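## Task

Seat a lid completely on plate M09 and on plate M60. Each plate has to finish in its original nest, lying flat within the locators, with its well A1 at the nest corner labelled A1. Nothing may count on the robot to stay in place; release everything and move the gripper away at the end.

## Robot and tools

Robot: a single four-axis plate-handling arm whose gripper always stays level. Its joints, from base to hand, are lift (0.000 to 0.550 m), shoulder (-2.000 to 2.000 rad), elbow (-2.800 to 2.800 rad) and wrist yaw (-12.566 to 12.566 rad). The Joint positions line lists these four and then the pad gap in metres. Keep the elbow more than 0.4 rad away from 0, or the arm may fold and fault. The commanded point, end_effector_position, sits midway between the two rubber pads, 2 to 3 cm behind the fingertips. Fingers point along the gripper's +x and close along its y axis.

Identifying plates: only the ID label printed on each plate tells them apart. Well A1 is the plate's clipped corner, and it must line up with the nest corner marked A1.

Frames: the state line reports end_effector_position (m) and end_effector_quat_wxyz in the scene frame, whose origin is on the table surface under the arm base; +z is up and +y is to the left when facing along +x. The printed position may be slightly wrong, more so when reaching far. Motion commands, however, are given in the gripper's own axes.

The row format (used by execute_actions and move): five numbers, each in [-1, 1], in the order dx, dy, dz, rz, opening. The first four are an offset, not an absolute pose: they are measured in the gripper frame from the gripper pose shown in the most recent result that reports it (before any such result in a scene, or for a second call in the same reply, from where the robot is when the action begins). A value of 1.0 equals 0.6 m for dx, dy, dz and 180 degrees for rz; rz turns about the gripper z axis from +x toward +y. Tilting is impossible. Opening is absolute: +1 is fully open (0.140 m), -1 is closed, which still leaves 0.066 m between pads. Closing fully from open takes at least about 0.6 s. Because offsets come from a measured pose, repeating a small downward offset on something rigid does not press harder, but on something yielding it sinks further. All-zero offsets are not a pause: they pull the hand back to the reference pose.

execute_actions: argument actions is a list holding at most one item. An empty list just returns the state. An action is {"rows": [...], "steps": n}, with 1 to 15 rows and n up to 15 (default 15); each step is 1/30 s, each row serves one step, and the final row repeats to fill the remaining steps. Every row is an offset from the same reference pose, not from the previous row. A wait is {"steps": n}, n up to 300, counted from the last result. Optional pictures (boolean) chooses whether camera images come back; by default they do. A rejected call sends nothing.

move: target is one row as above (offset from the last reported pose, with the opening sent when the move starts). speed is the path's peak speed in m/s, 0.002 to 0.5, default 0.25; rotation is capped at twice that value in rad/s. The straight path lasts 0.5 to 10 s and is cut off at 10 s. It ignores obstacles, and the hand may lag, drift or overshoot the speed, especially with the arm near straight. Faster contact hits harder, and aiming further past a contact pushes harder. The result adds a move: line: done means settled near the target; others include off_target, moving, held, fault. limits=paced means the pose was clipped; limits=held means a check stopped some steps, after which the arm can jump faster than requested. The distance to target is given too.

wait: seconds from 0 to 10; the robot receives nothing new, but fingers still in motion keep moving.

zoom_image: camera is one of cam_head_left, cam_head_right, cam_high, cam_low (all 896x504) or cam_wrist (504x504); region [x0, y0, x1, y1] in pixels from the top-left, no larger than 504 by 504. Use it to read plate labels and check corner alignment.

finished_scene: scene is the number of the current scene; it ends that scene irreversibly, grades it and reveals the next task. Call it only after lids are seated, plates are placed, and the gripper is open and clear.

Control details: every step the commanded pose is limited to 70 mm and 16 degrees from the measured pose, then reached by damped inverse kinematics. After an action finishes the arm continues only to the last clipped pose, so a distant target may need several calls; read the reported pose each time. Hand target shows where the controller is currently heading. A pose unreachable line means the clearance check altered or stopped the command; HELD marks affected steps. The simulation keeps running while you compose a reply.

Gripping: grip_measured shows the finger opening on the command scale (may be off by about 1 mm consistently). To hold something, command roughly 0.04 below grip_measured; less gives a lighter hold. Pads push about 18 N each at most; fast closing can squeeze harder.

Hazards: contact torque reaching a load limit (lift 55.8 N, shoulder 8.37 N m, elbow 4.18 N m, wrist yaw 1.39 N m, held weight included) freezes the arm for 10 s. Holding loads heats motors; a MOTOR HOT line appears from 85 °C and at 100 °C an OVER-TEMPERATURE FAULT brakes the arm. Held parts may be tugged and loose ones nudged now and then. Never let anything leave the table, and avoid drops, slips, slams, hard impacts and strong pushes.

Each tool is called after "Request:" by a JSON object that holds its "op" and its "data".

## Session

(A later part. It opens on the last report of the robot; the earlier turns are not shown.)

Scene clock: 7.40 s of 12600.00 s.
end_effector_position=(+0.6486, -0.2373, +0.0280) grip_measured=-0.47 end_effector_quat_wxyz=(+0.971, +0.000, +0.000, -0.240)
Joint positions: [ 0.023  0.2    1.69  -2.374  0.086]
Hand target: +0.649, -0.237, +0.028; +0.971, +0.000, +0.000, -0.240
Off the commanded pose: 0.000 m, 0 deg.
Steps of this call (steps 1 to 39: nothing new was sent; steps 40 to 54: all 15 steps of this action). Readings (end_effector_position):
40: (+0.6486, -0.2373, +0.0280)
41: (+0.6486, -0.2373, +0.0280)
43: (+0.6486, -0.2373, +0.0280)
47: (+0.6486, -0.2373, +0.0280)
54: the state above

Request:
{"op": "move", "data": {"target": [0, -0.0003, -0.025, 0.0012, -0.53], "speed": 0.04}}

Scene clock: 14.70 s of 12600.00 s.
end_effector_position=(+0.7262, -0.0688, +0.0492) grip_measured=-0.47 end_effector_quat_wxyz=(+0.998, +0.000, +0.000, -0.070)
Joint positions: [ 0.044  0.47   1.847 -2.456  0.086]
Hand target: +0.726, -0.069, +0.049; +0.998, +0.000, +0.000, -0.069
Off the commanded pose: 0.000 m, 0 deg.
move: done

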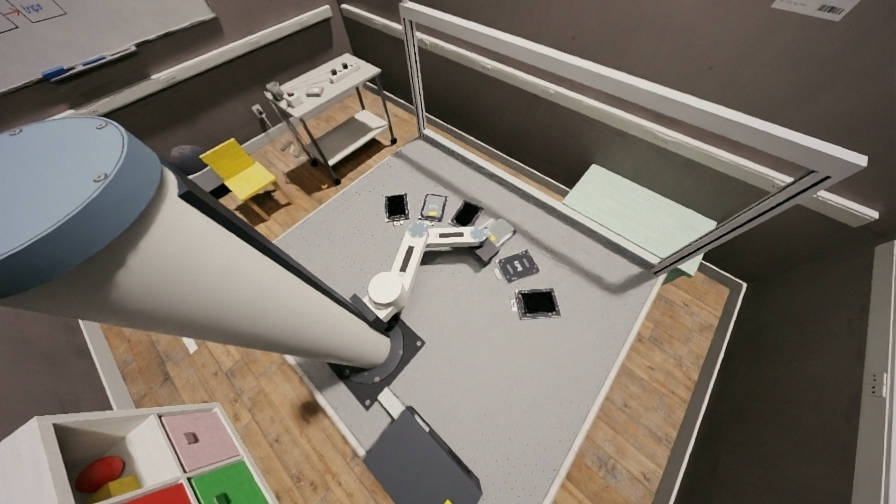

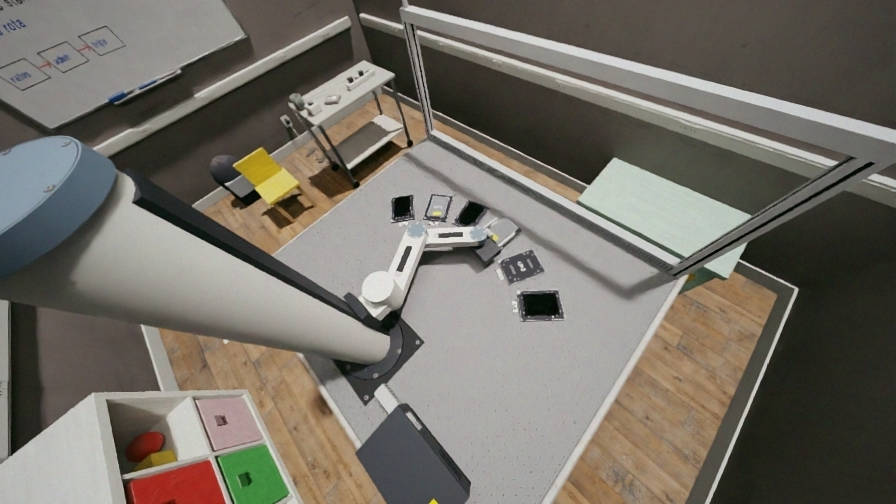

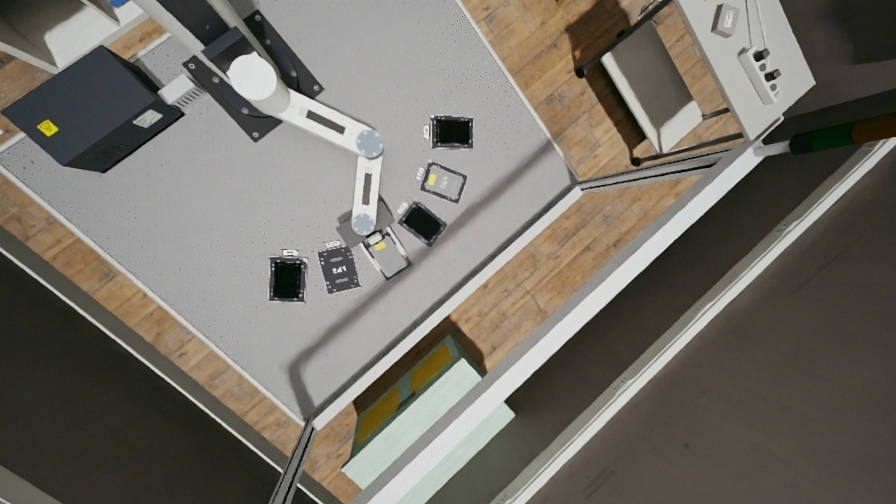

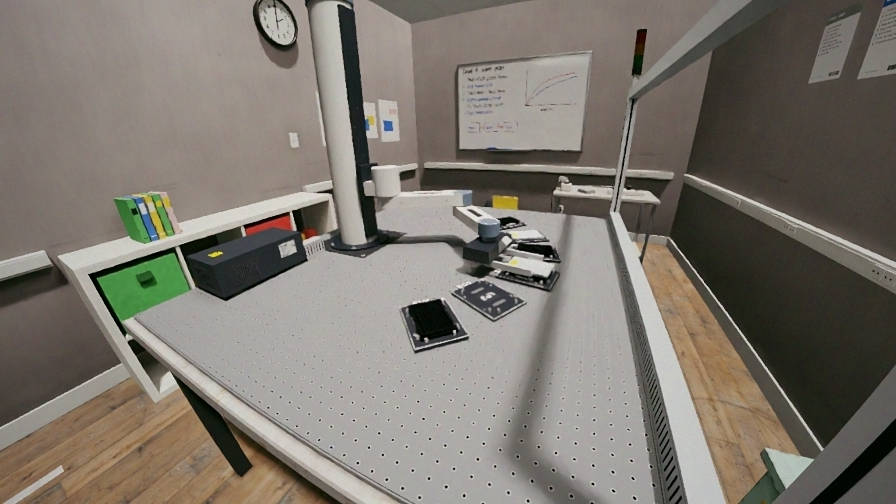

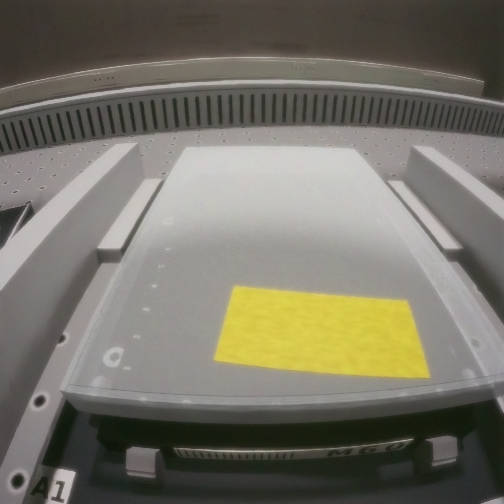

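Request:
{"op": "move", "data": {"target": [0, 0, -0.0128, 0, -0.53], "speed": 0.012}}

Scene clock: 16.10 s of 12600.00 s.
end_effector_position=(+0.7262, -0.0688, +0.0415) grip_measured=-0.47 end_effector_quat_wxyz=(+0.998, +0.000, +0.000, -0.070)
Joint positions: [ 0.036  0.47   1.847 -2.456  0.086]
Hand target: +0.726, -0.069, +0.041; +0.998, +0.000, +0.000, -0.070
Off the commanded pose: 0.000 m, 0 deg.
move: done

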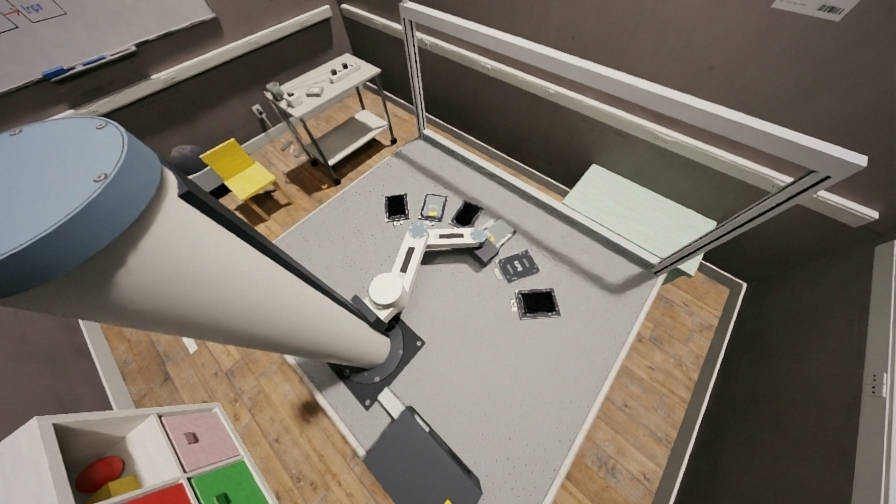

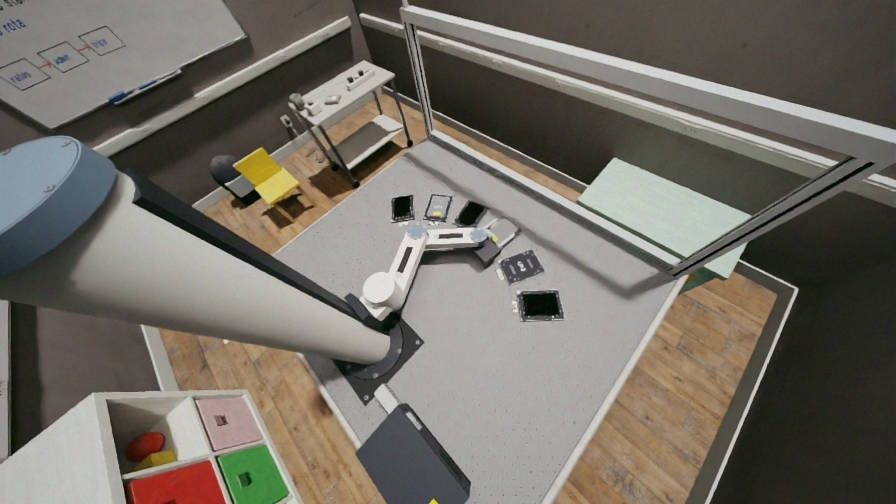

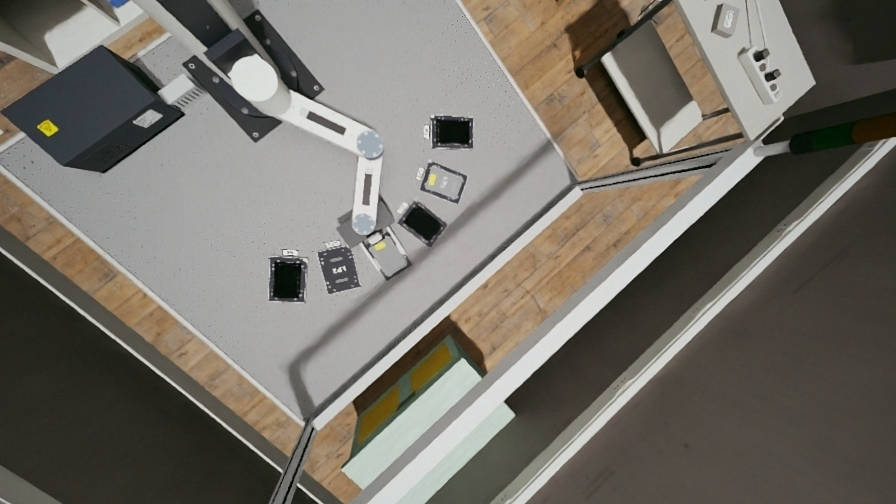

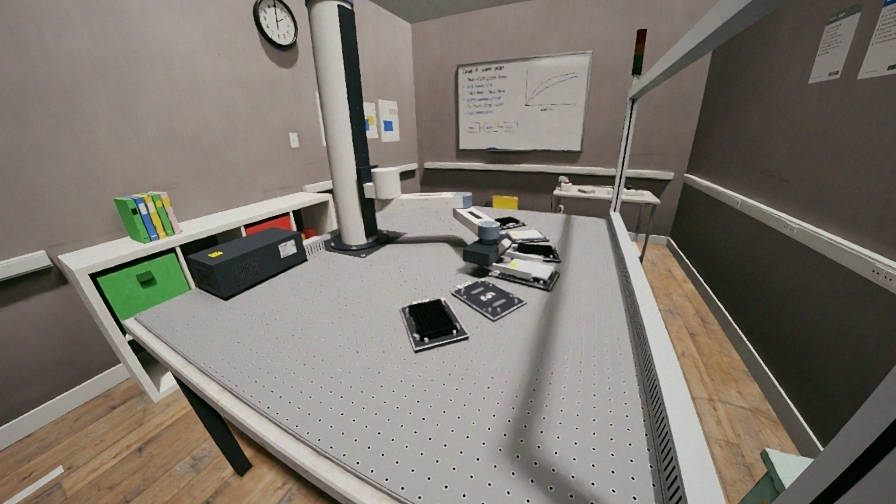

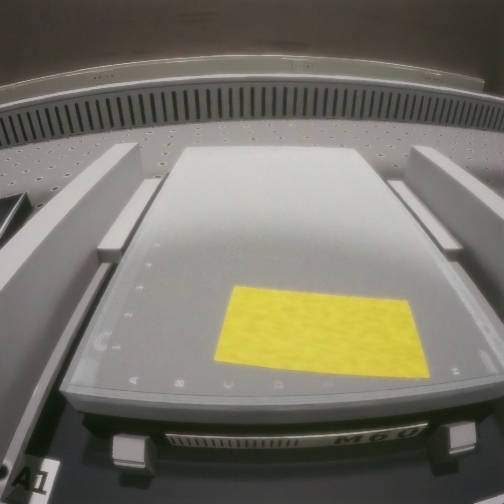

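Request:
{"op": "move", "data": {"target": [0, 0, -0.006, 0, -0.53], "speed": 0.01}}

Scene clock: 17.03 s of 12600.00 s.
end_effector_position=(+0.7262, -0.0688, +0.0384) grip_measured=-0.47 end_effector_quat_wxyz=(+0.998, +0.000, +0.000, -0.070)
Joint positions: [ 0.033  0.47   1.847 -2.456  0.086]
Hand target: +0.726, -0.069, +0.038; +0.998, +0.000, +0.000, -0.070
Off the commanded pose: 0.001 m, 0 deg.
move: done

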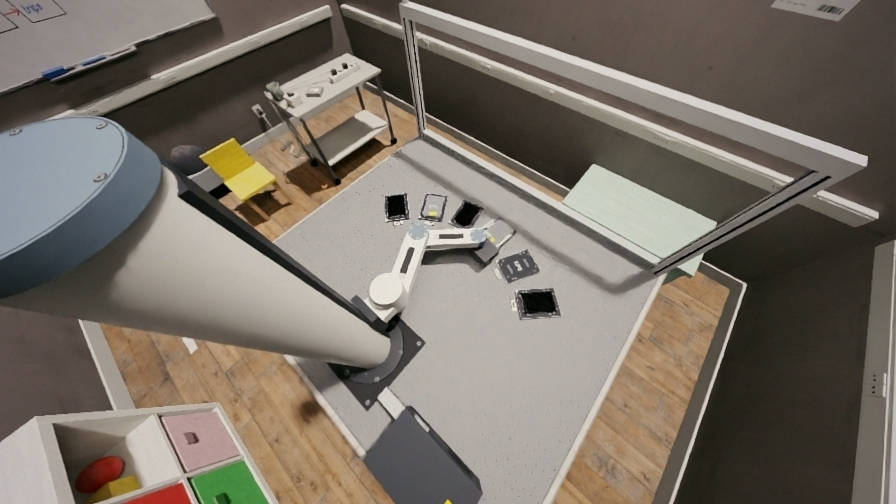

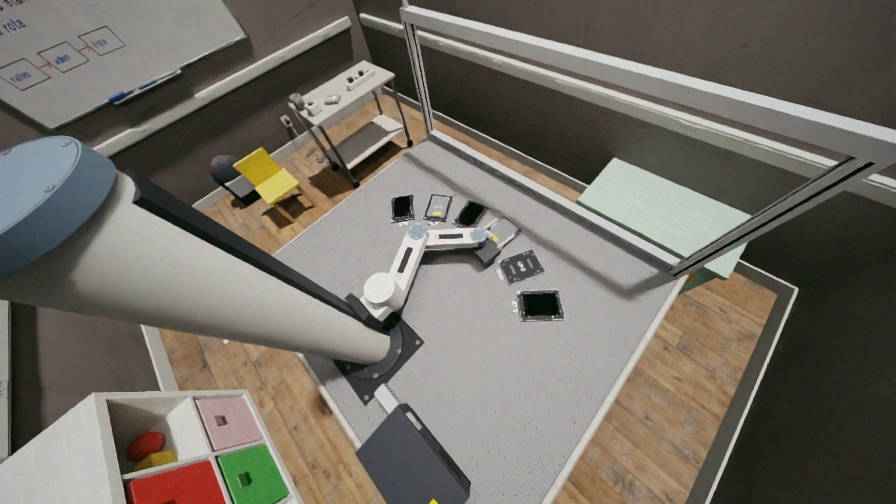

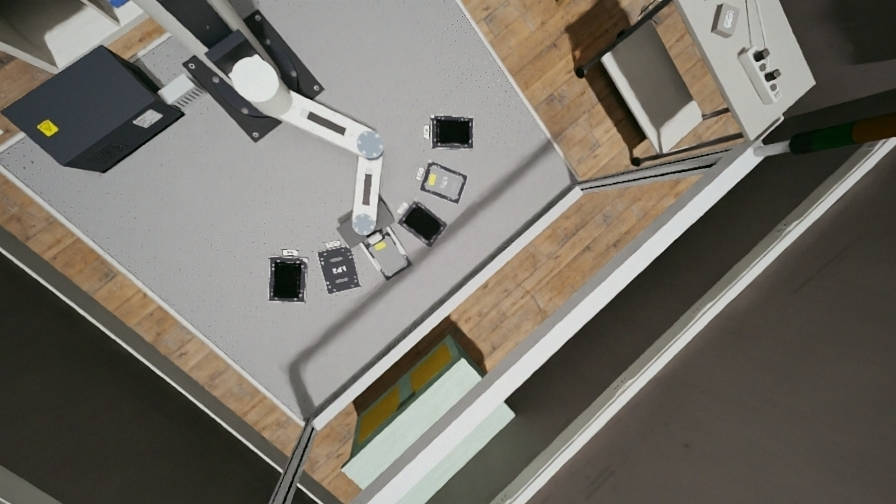

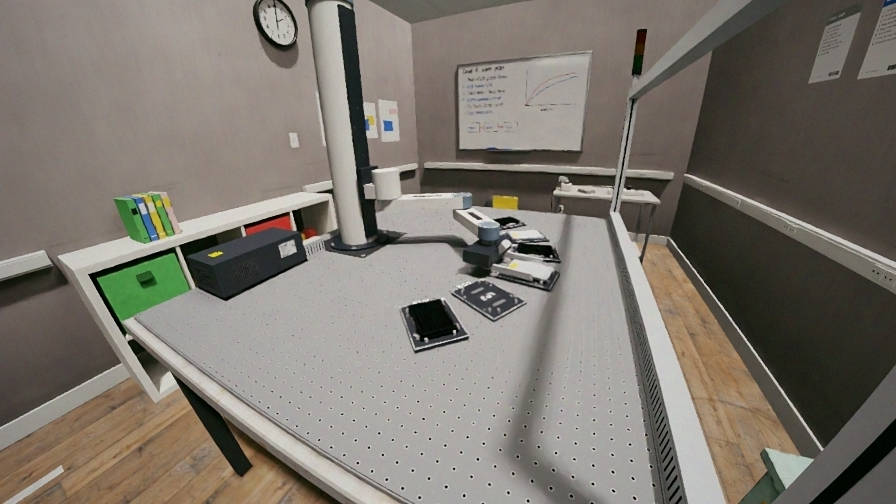

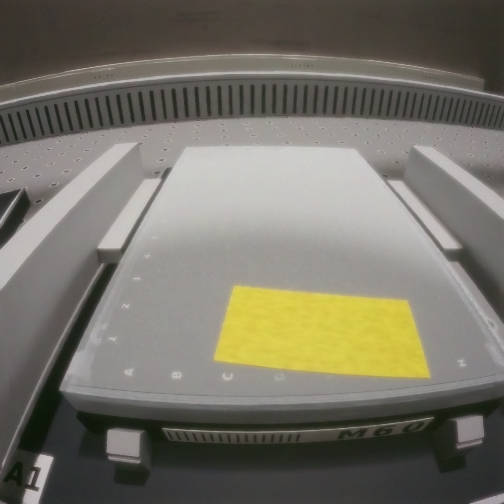

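Request:
{"op": "execute_actions", "data": {"actions": [{"rows":[[0,0,0,0,-0.1],[0,0,0,0,-0.1],[0,0,0,0,-0.1],[0,0,0,0,-0.1],[0,0,0,0,-0.1],[0,0,0,0,-0.1],[0,0,0.01,0,-0.1],[0,0,0.03,0,-0.1],[0,0,0.06,0,-0.1],[0,0,0.08,0,0.3]],"steps":12}], "pictures": false}}

Request:
{"op": "move", "data": {"target": [-0.02, 0.0, 0.13, 0, 1], "speed": 0.4}}

Request:
{"op": "zoom_image", "data": {"camera": "cam_wrist", "region": [0, 280, 150, 504]}}

Scene clock: 20.07 s of 12600.00 s.
end_effector_position=(+0.7262, -0.0688, +0.0661) grip_measured=+0.20 end_effector_quat_wxyz=(+0.998, +0.000, +0.000, -0.069)
Joint positions: [ 0.061  0.47   1.847 -2.456  0.11 ]
Hand target: +0.726, -0.069, +0.086; +0.998, +0.000, +0.000, -0.070
Off the commanded pose: 0.020 m, 0 deg.
Steps of this call (steps 1 to 79: nothing new was sent; steps 80 to 91: all 12 steps of this action). Readings (end_effector_position):
80: (+0.7262, -0.0688, +0.0384)
81: (+0.7262, -0.0688, +0.0386)
83: (+0.7262, -0.0688, +0.0385)
87: (+0.7262, -0.0688, +0.0407)
91: the state above

Scene clock: 21.17 s of 12600.00 s.
end_effector_position=(+0.7143, -0.0671, +0.1644) grip_measured=+1.00 end_effector_quat_wxyz=(+0.998, +0.000, +0.000, -0.070)
Joint positions: [ 0.159  0.504  1.771 -2.415  0.14 ]
Hand target: +0.714, -0.067, +0.164; +0.998, +0.000, +0.000, -0.069
Off the commanded pose: 0.000 m, 0 deg.
move: done

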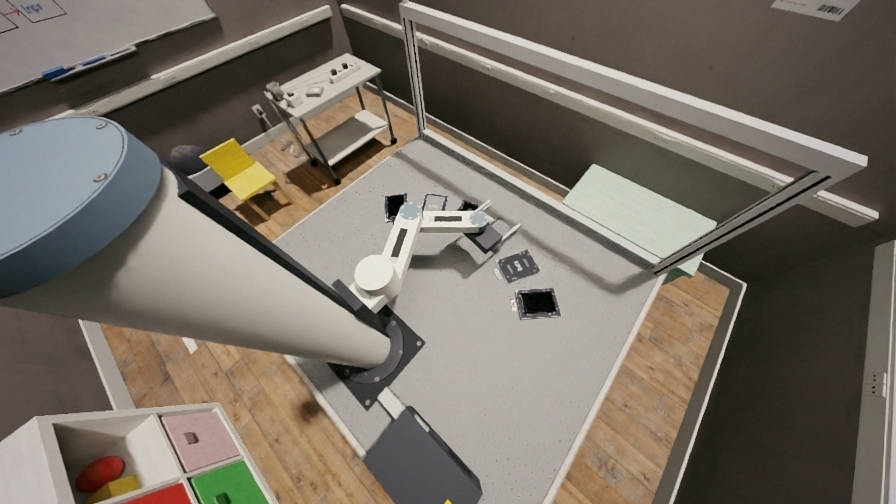

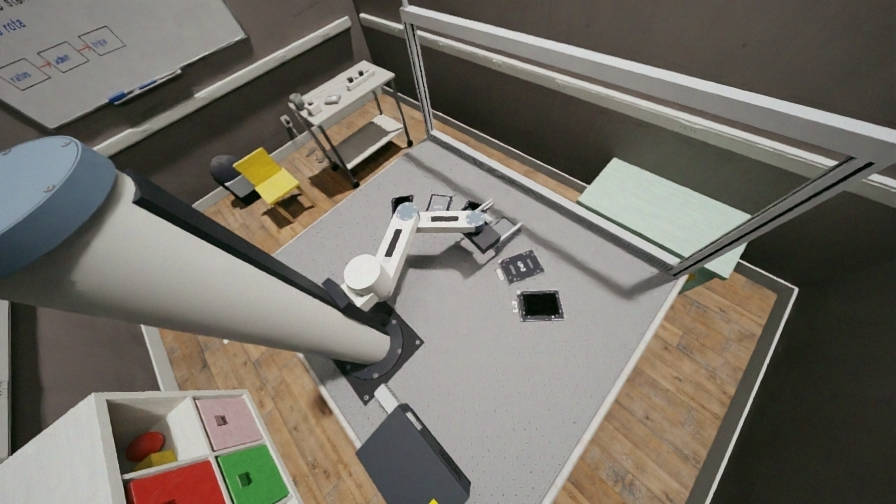

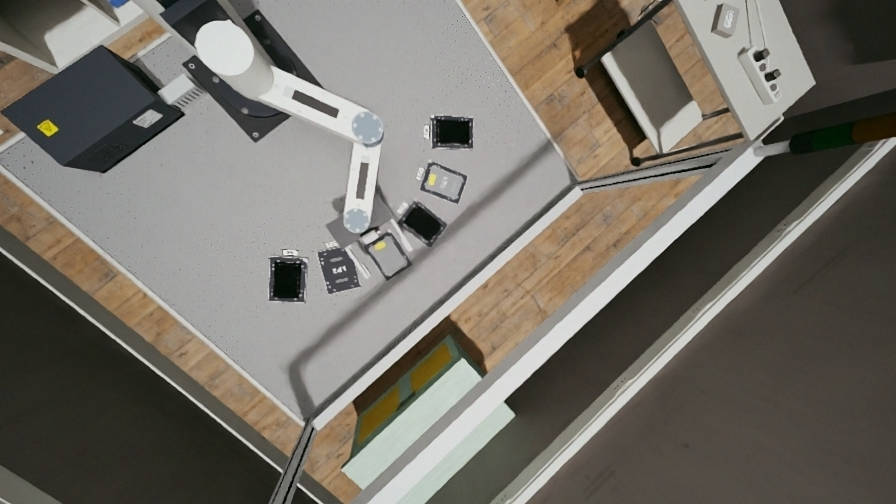

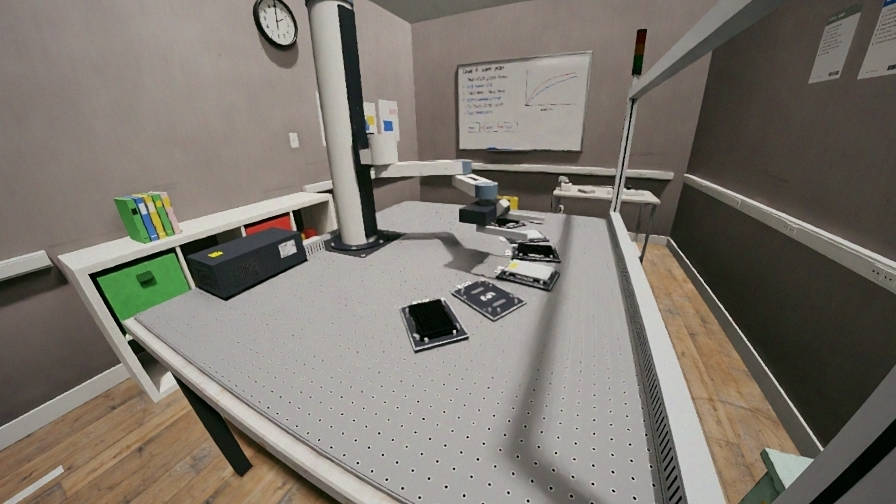

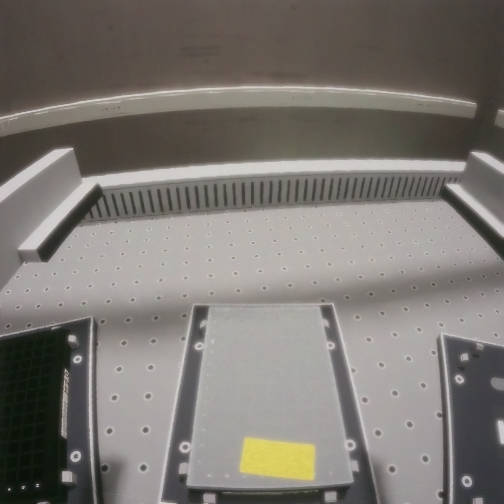

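Region (0, 280, 150, 504) of cam_wrist's 504x504 image, scaled by 2.250, with more detail than that image has; it fills the left 338 columns of this view, and the rest is white.

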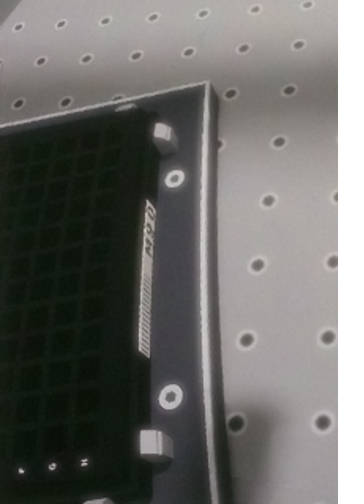

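Request:
{"op": "move", "data": {"target": [-0.1803, 0.537, 0, 0.2067, 1], "speed": 0.45}}

Request:
{"op": "zoom_image", "data": {"camera": "cam_wrist", "region": [0, 300, 130, 480]}}

Scene clock: 23.20 s of 12600.00 s.
end_effector_position=(+0.6521, +0.2672, +0.1644) grip_measured=+1.00 end_effector_quat_wxyz=(+0.968, +0.000, +0.000, +0.253)
Joint positions: [ 0.159  1.124  1.792 -2.406  0.14 ]
Hand target: +0.652, +0.267, +0.164; +0.968, +0.000, +0.000, +0.252
Off the commanded pose: 0.000 m, 0 deg.
move: done

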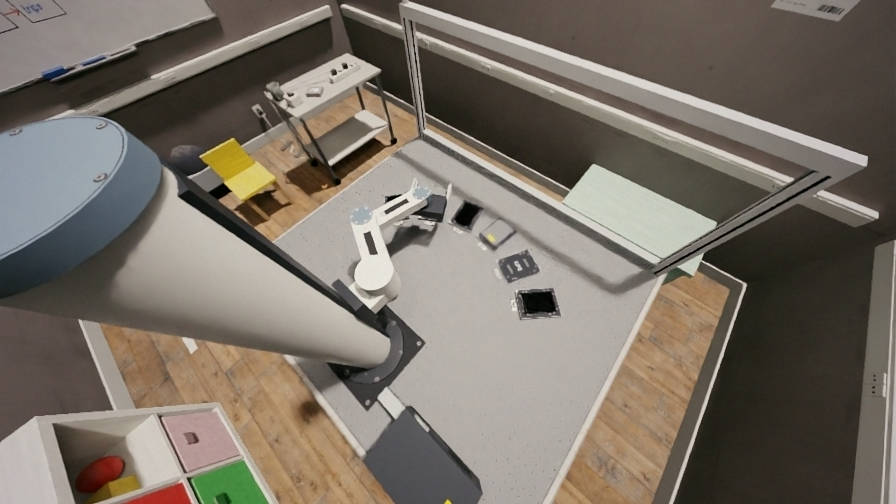

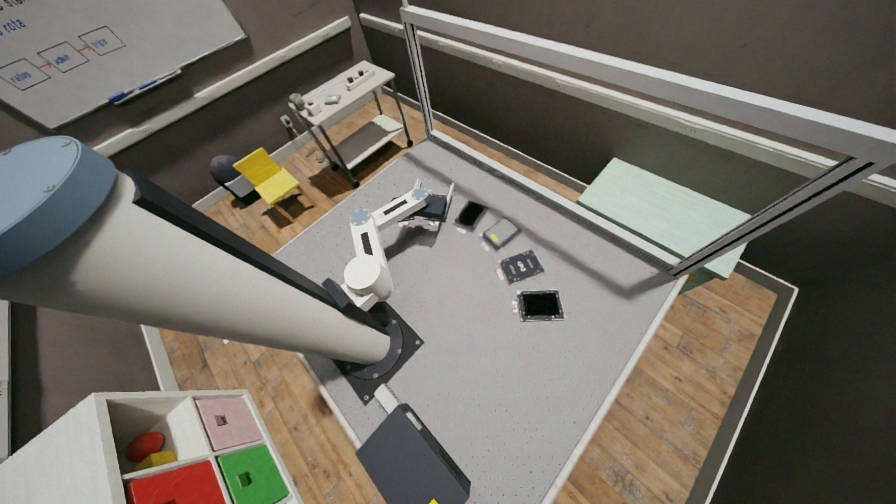

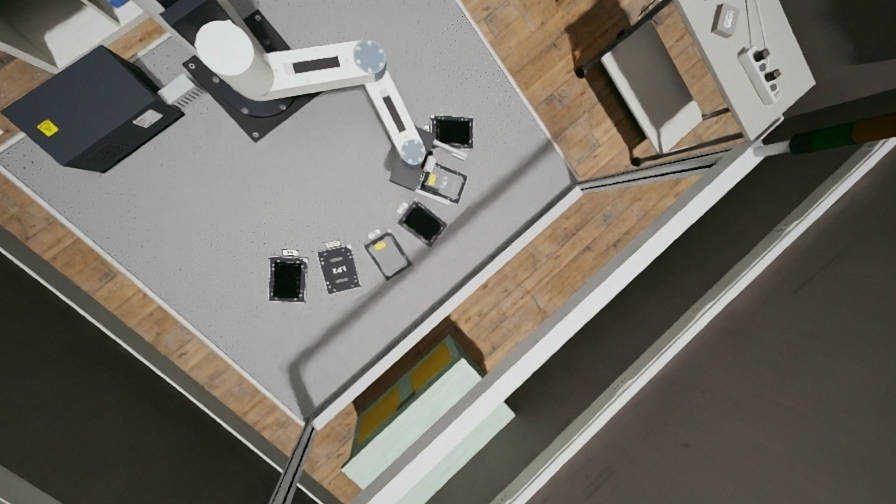

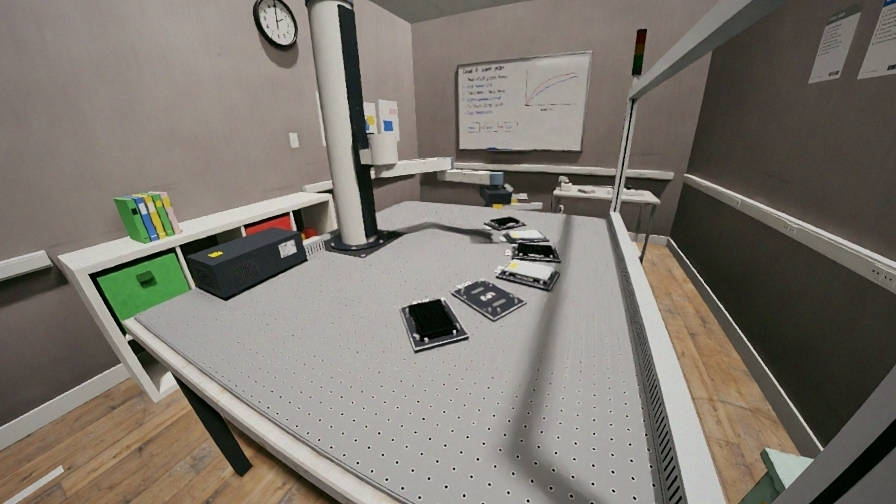

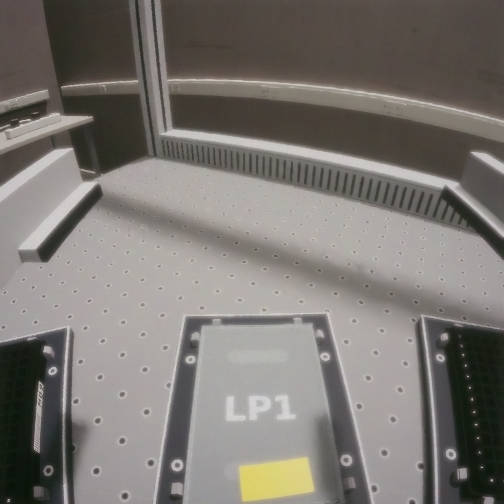

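Region (0, 300, 130, 480) of cam_wrist's 504x504 image, scaled by 2.800, with more detail than that image has.

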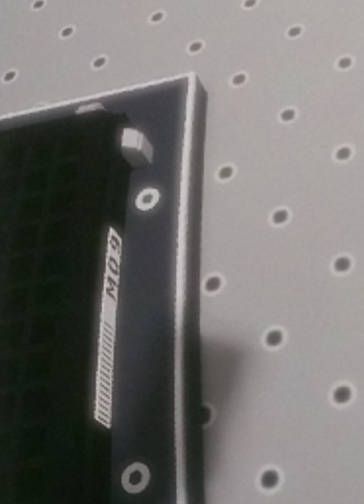

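Request:
{"op": "move", "data": {"target": [0, 0.0055, -0.1672, 0.0045, -0.1], "speed": 0.35}}

Scene clock: 24.53 s of 12600.00 s.
end_effector_position=(+0.6505, +0.2701, +0.0640) grip_measured=-0.10 end_effector_quat_wxyz=(+0.966, +0.000, +0.000, +0.259)
Joint positions: [ 0.059  1.127  1.792 -2.395  0.099]
Hand target: +0.650, +0.270, +0.064; +0.966, +0.000, +0.000, +0.259
Off the commanded pose: 0.000 m, 0 deg.
move: done

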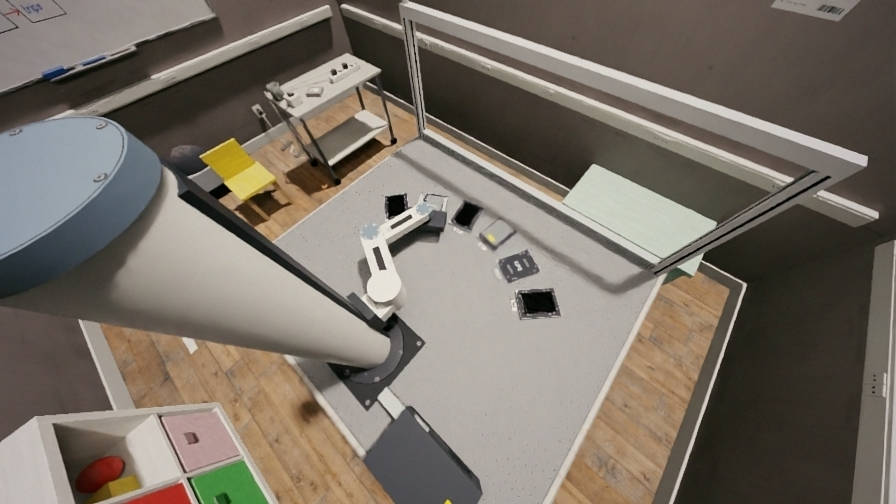

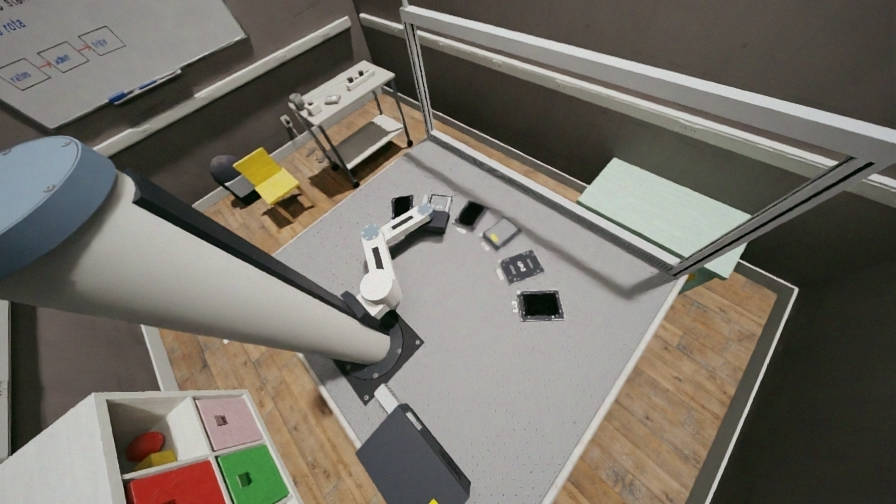

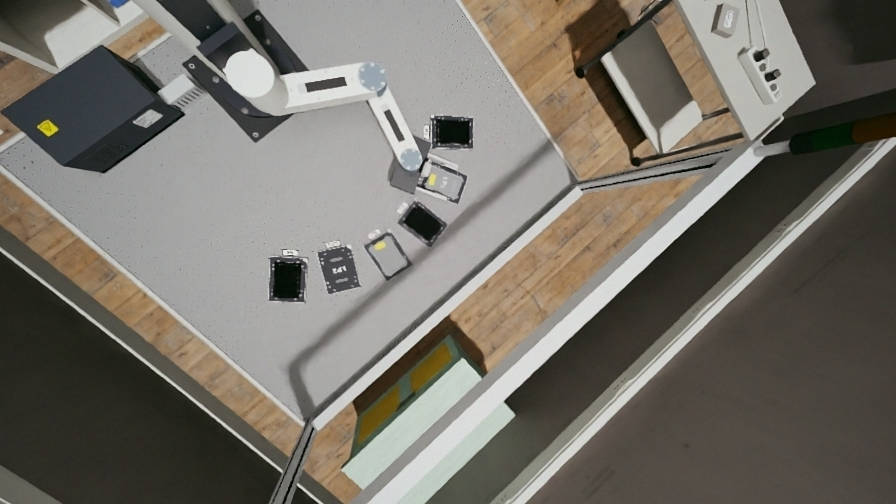

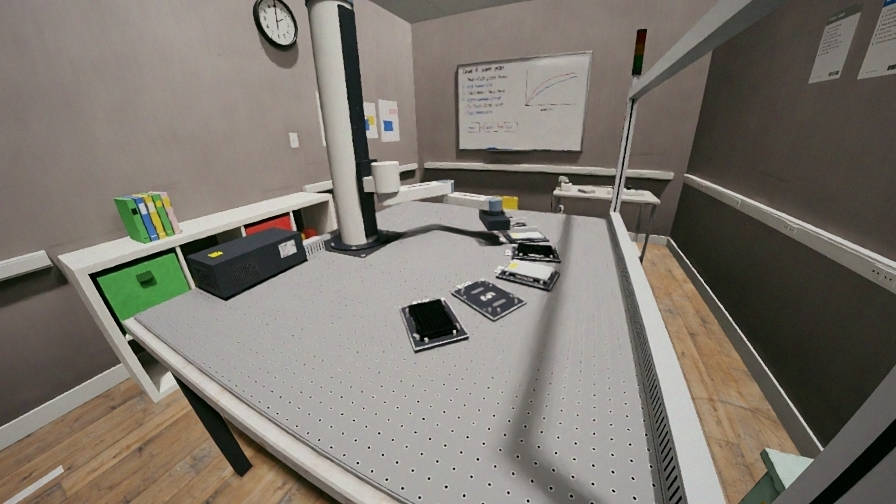

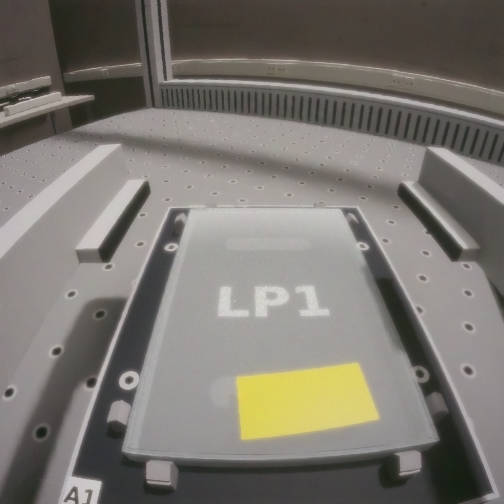

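Request:
{"op": "move", "data": {"target": [0.0023, 0.0015, -0.06, 0.0028, -0.25], "speed": 0.08}}

Scene clock: 27.07 s of 12600.00 s.
end_effector_position=(+0.6513, +0.2715, +0.0280) grip_measured=-0.25 end_effector_quat_wxyz=(+0.965, +0.000, +0.000, +0.263)
Joint positions: [ 0.023  1.122  1.801 -2.391  0.094]
Hand target: +0.651, +0.272, +0.028; +0.965, +0.000, +0.000, +0.263
Off the commanded pose: 0.000 m, 0 deg.
move: done

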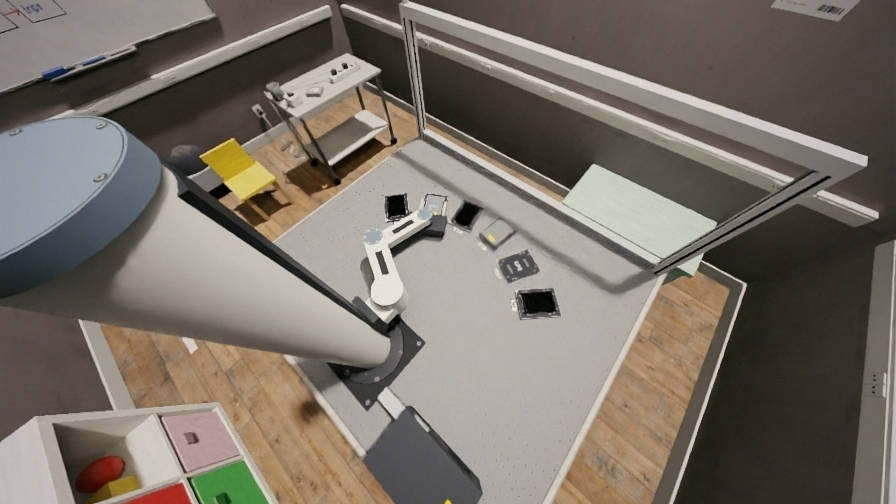

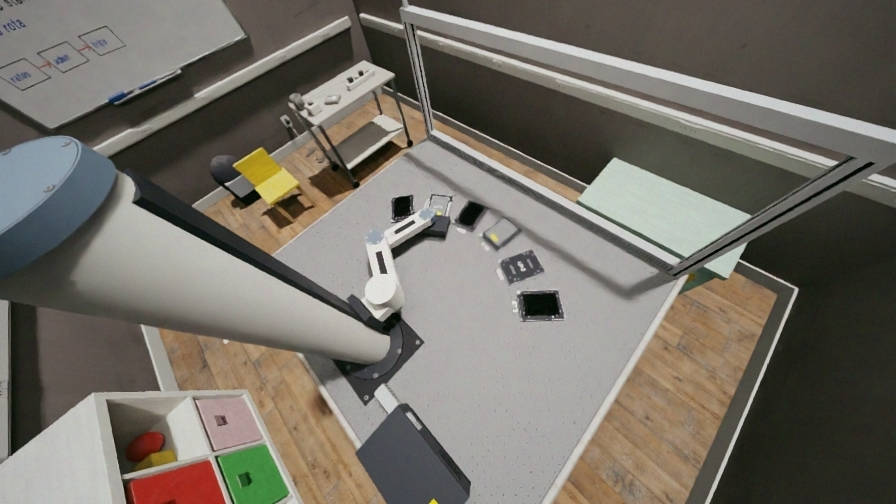

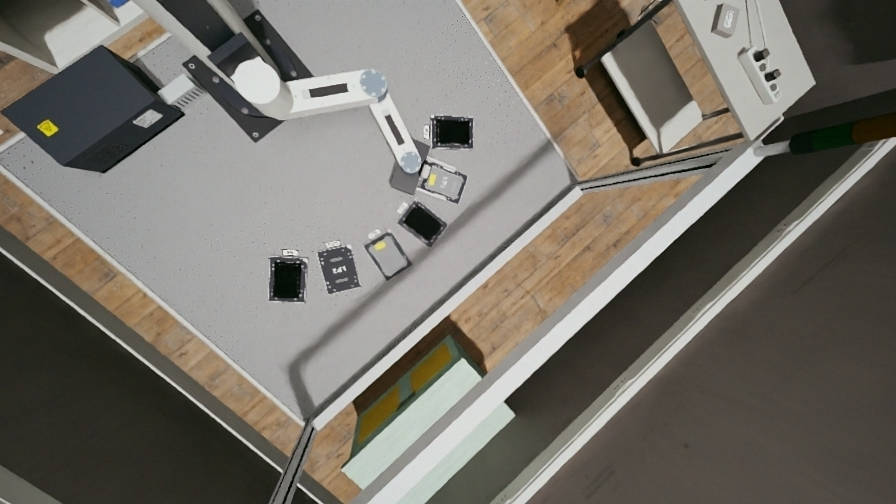

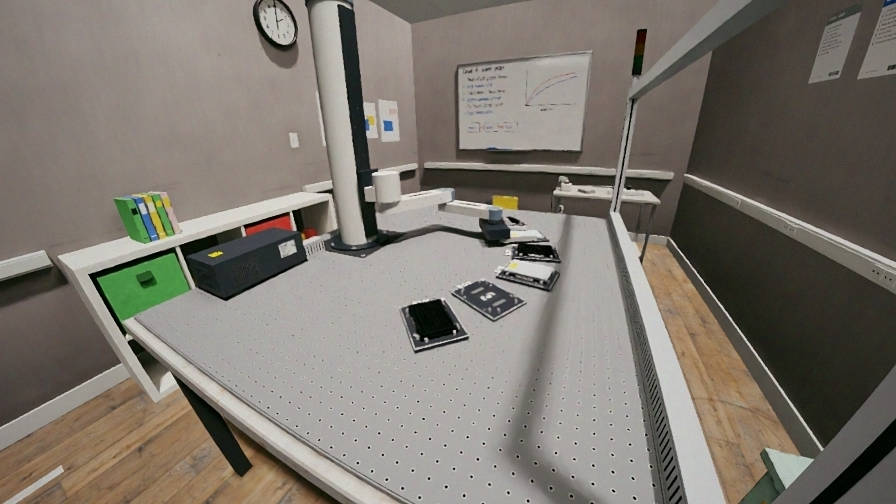

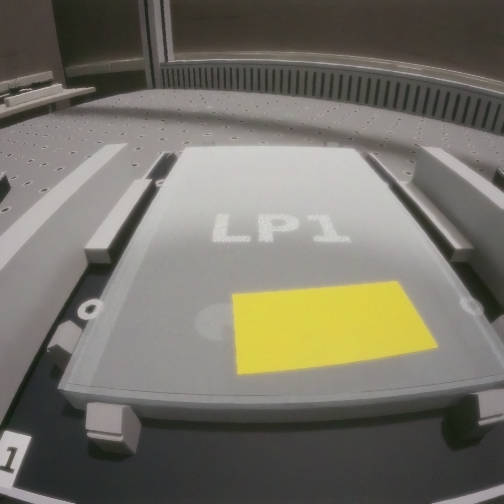

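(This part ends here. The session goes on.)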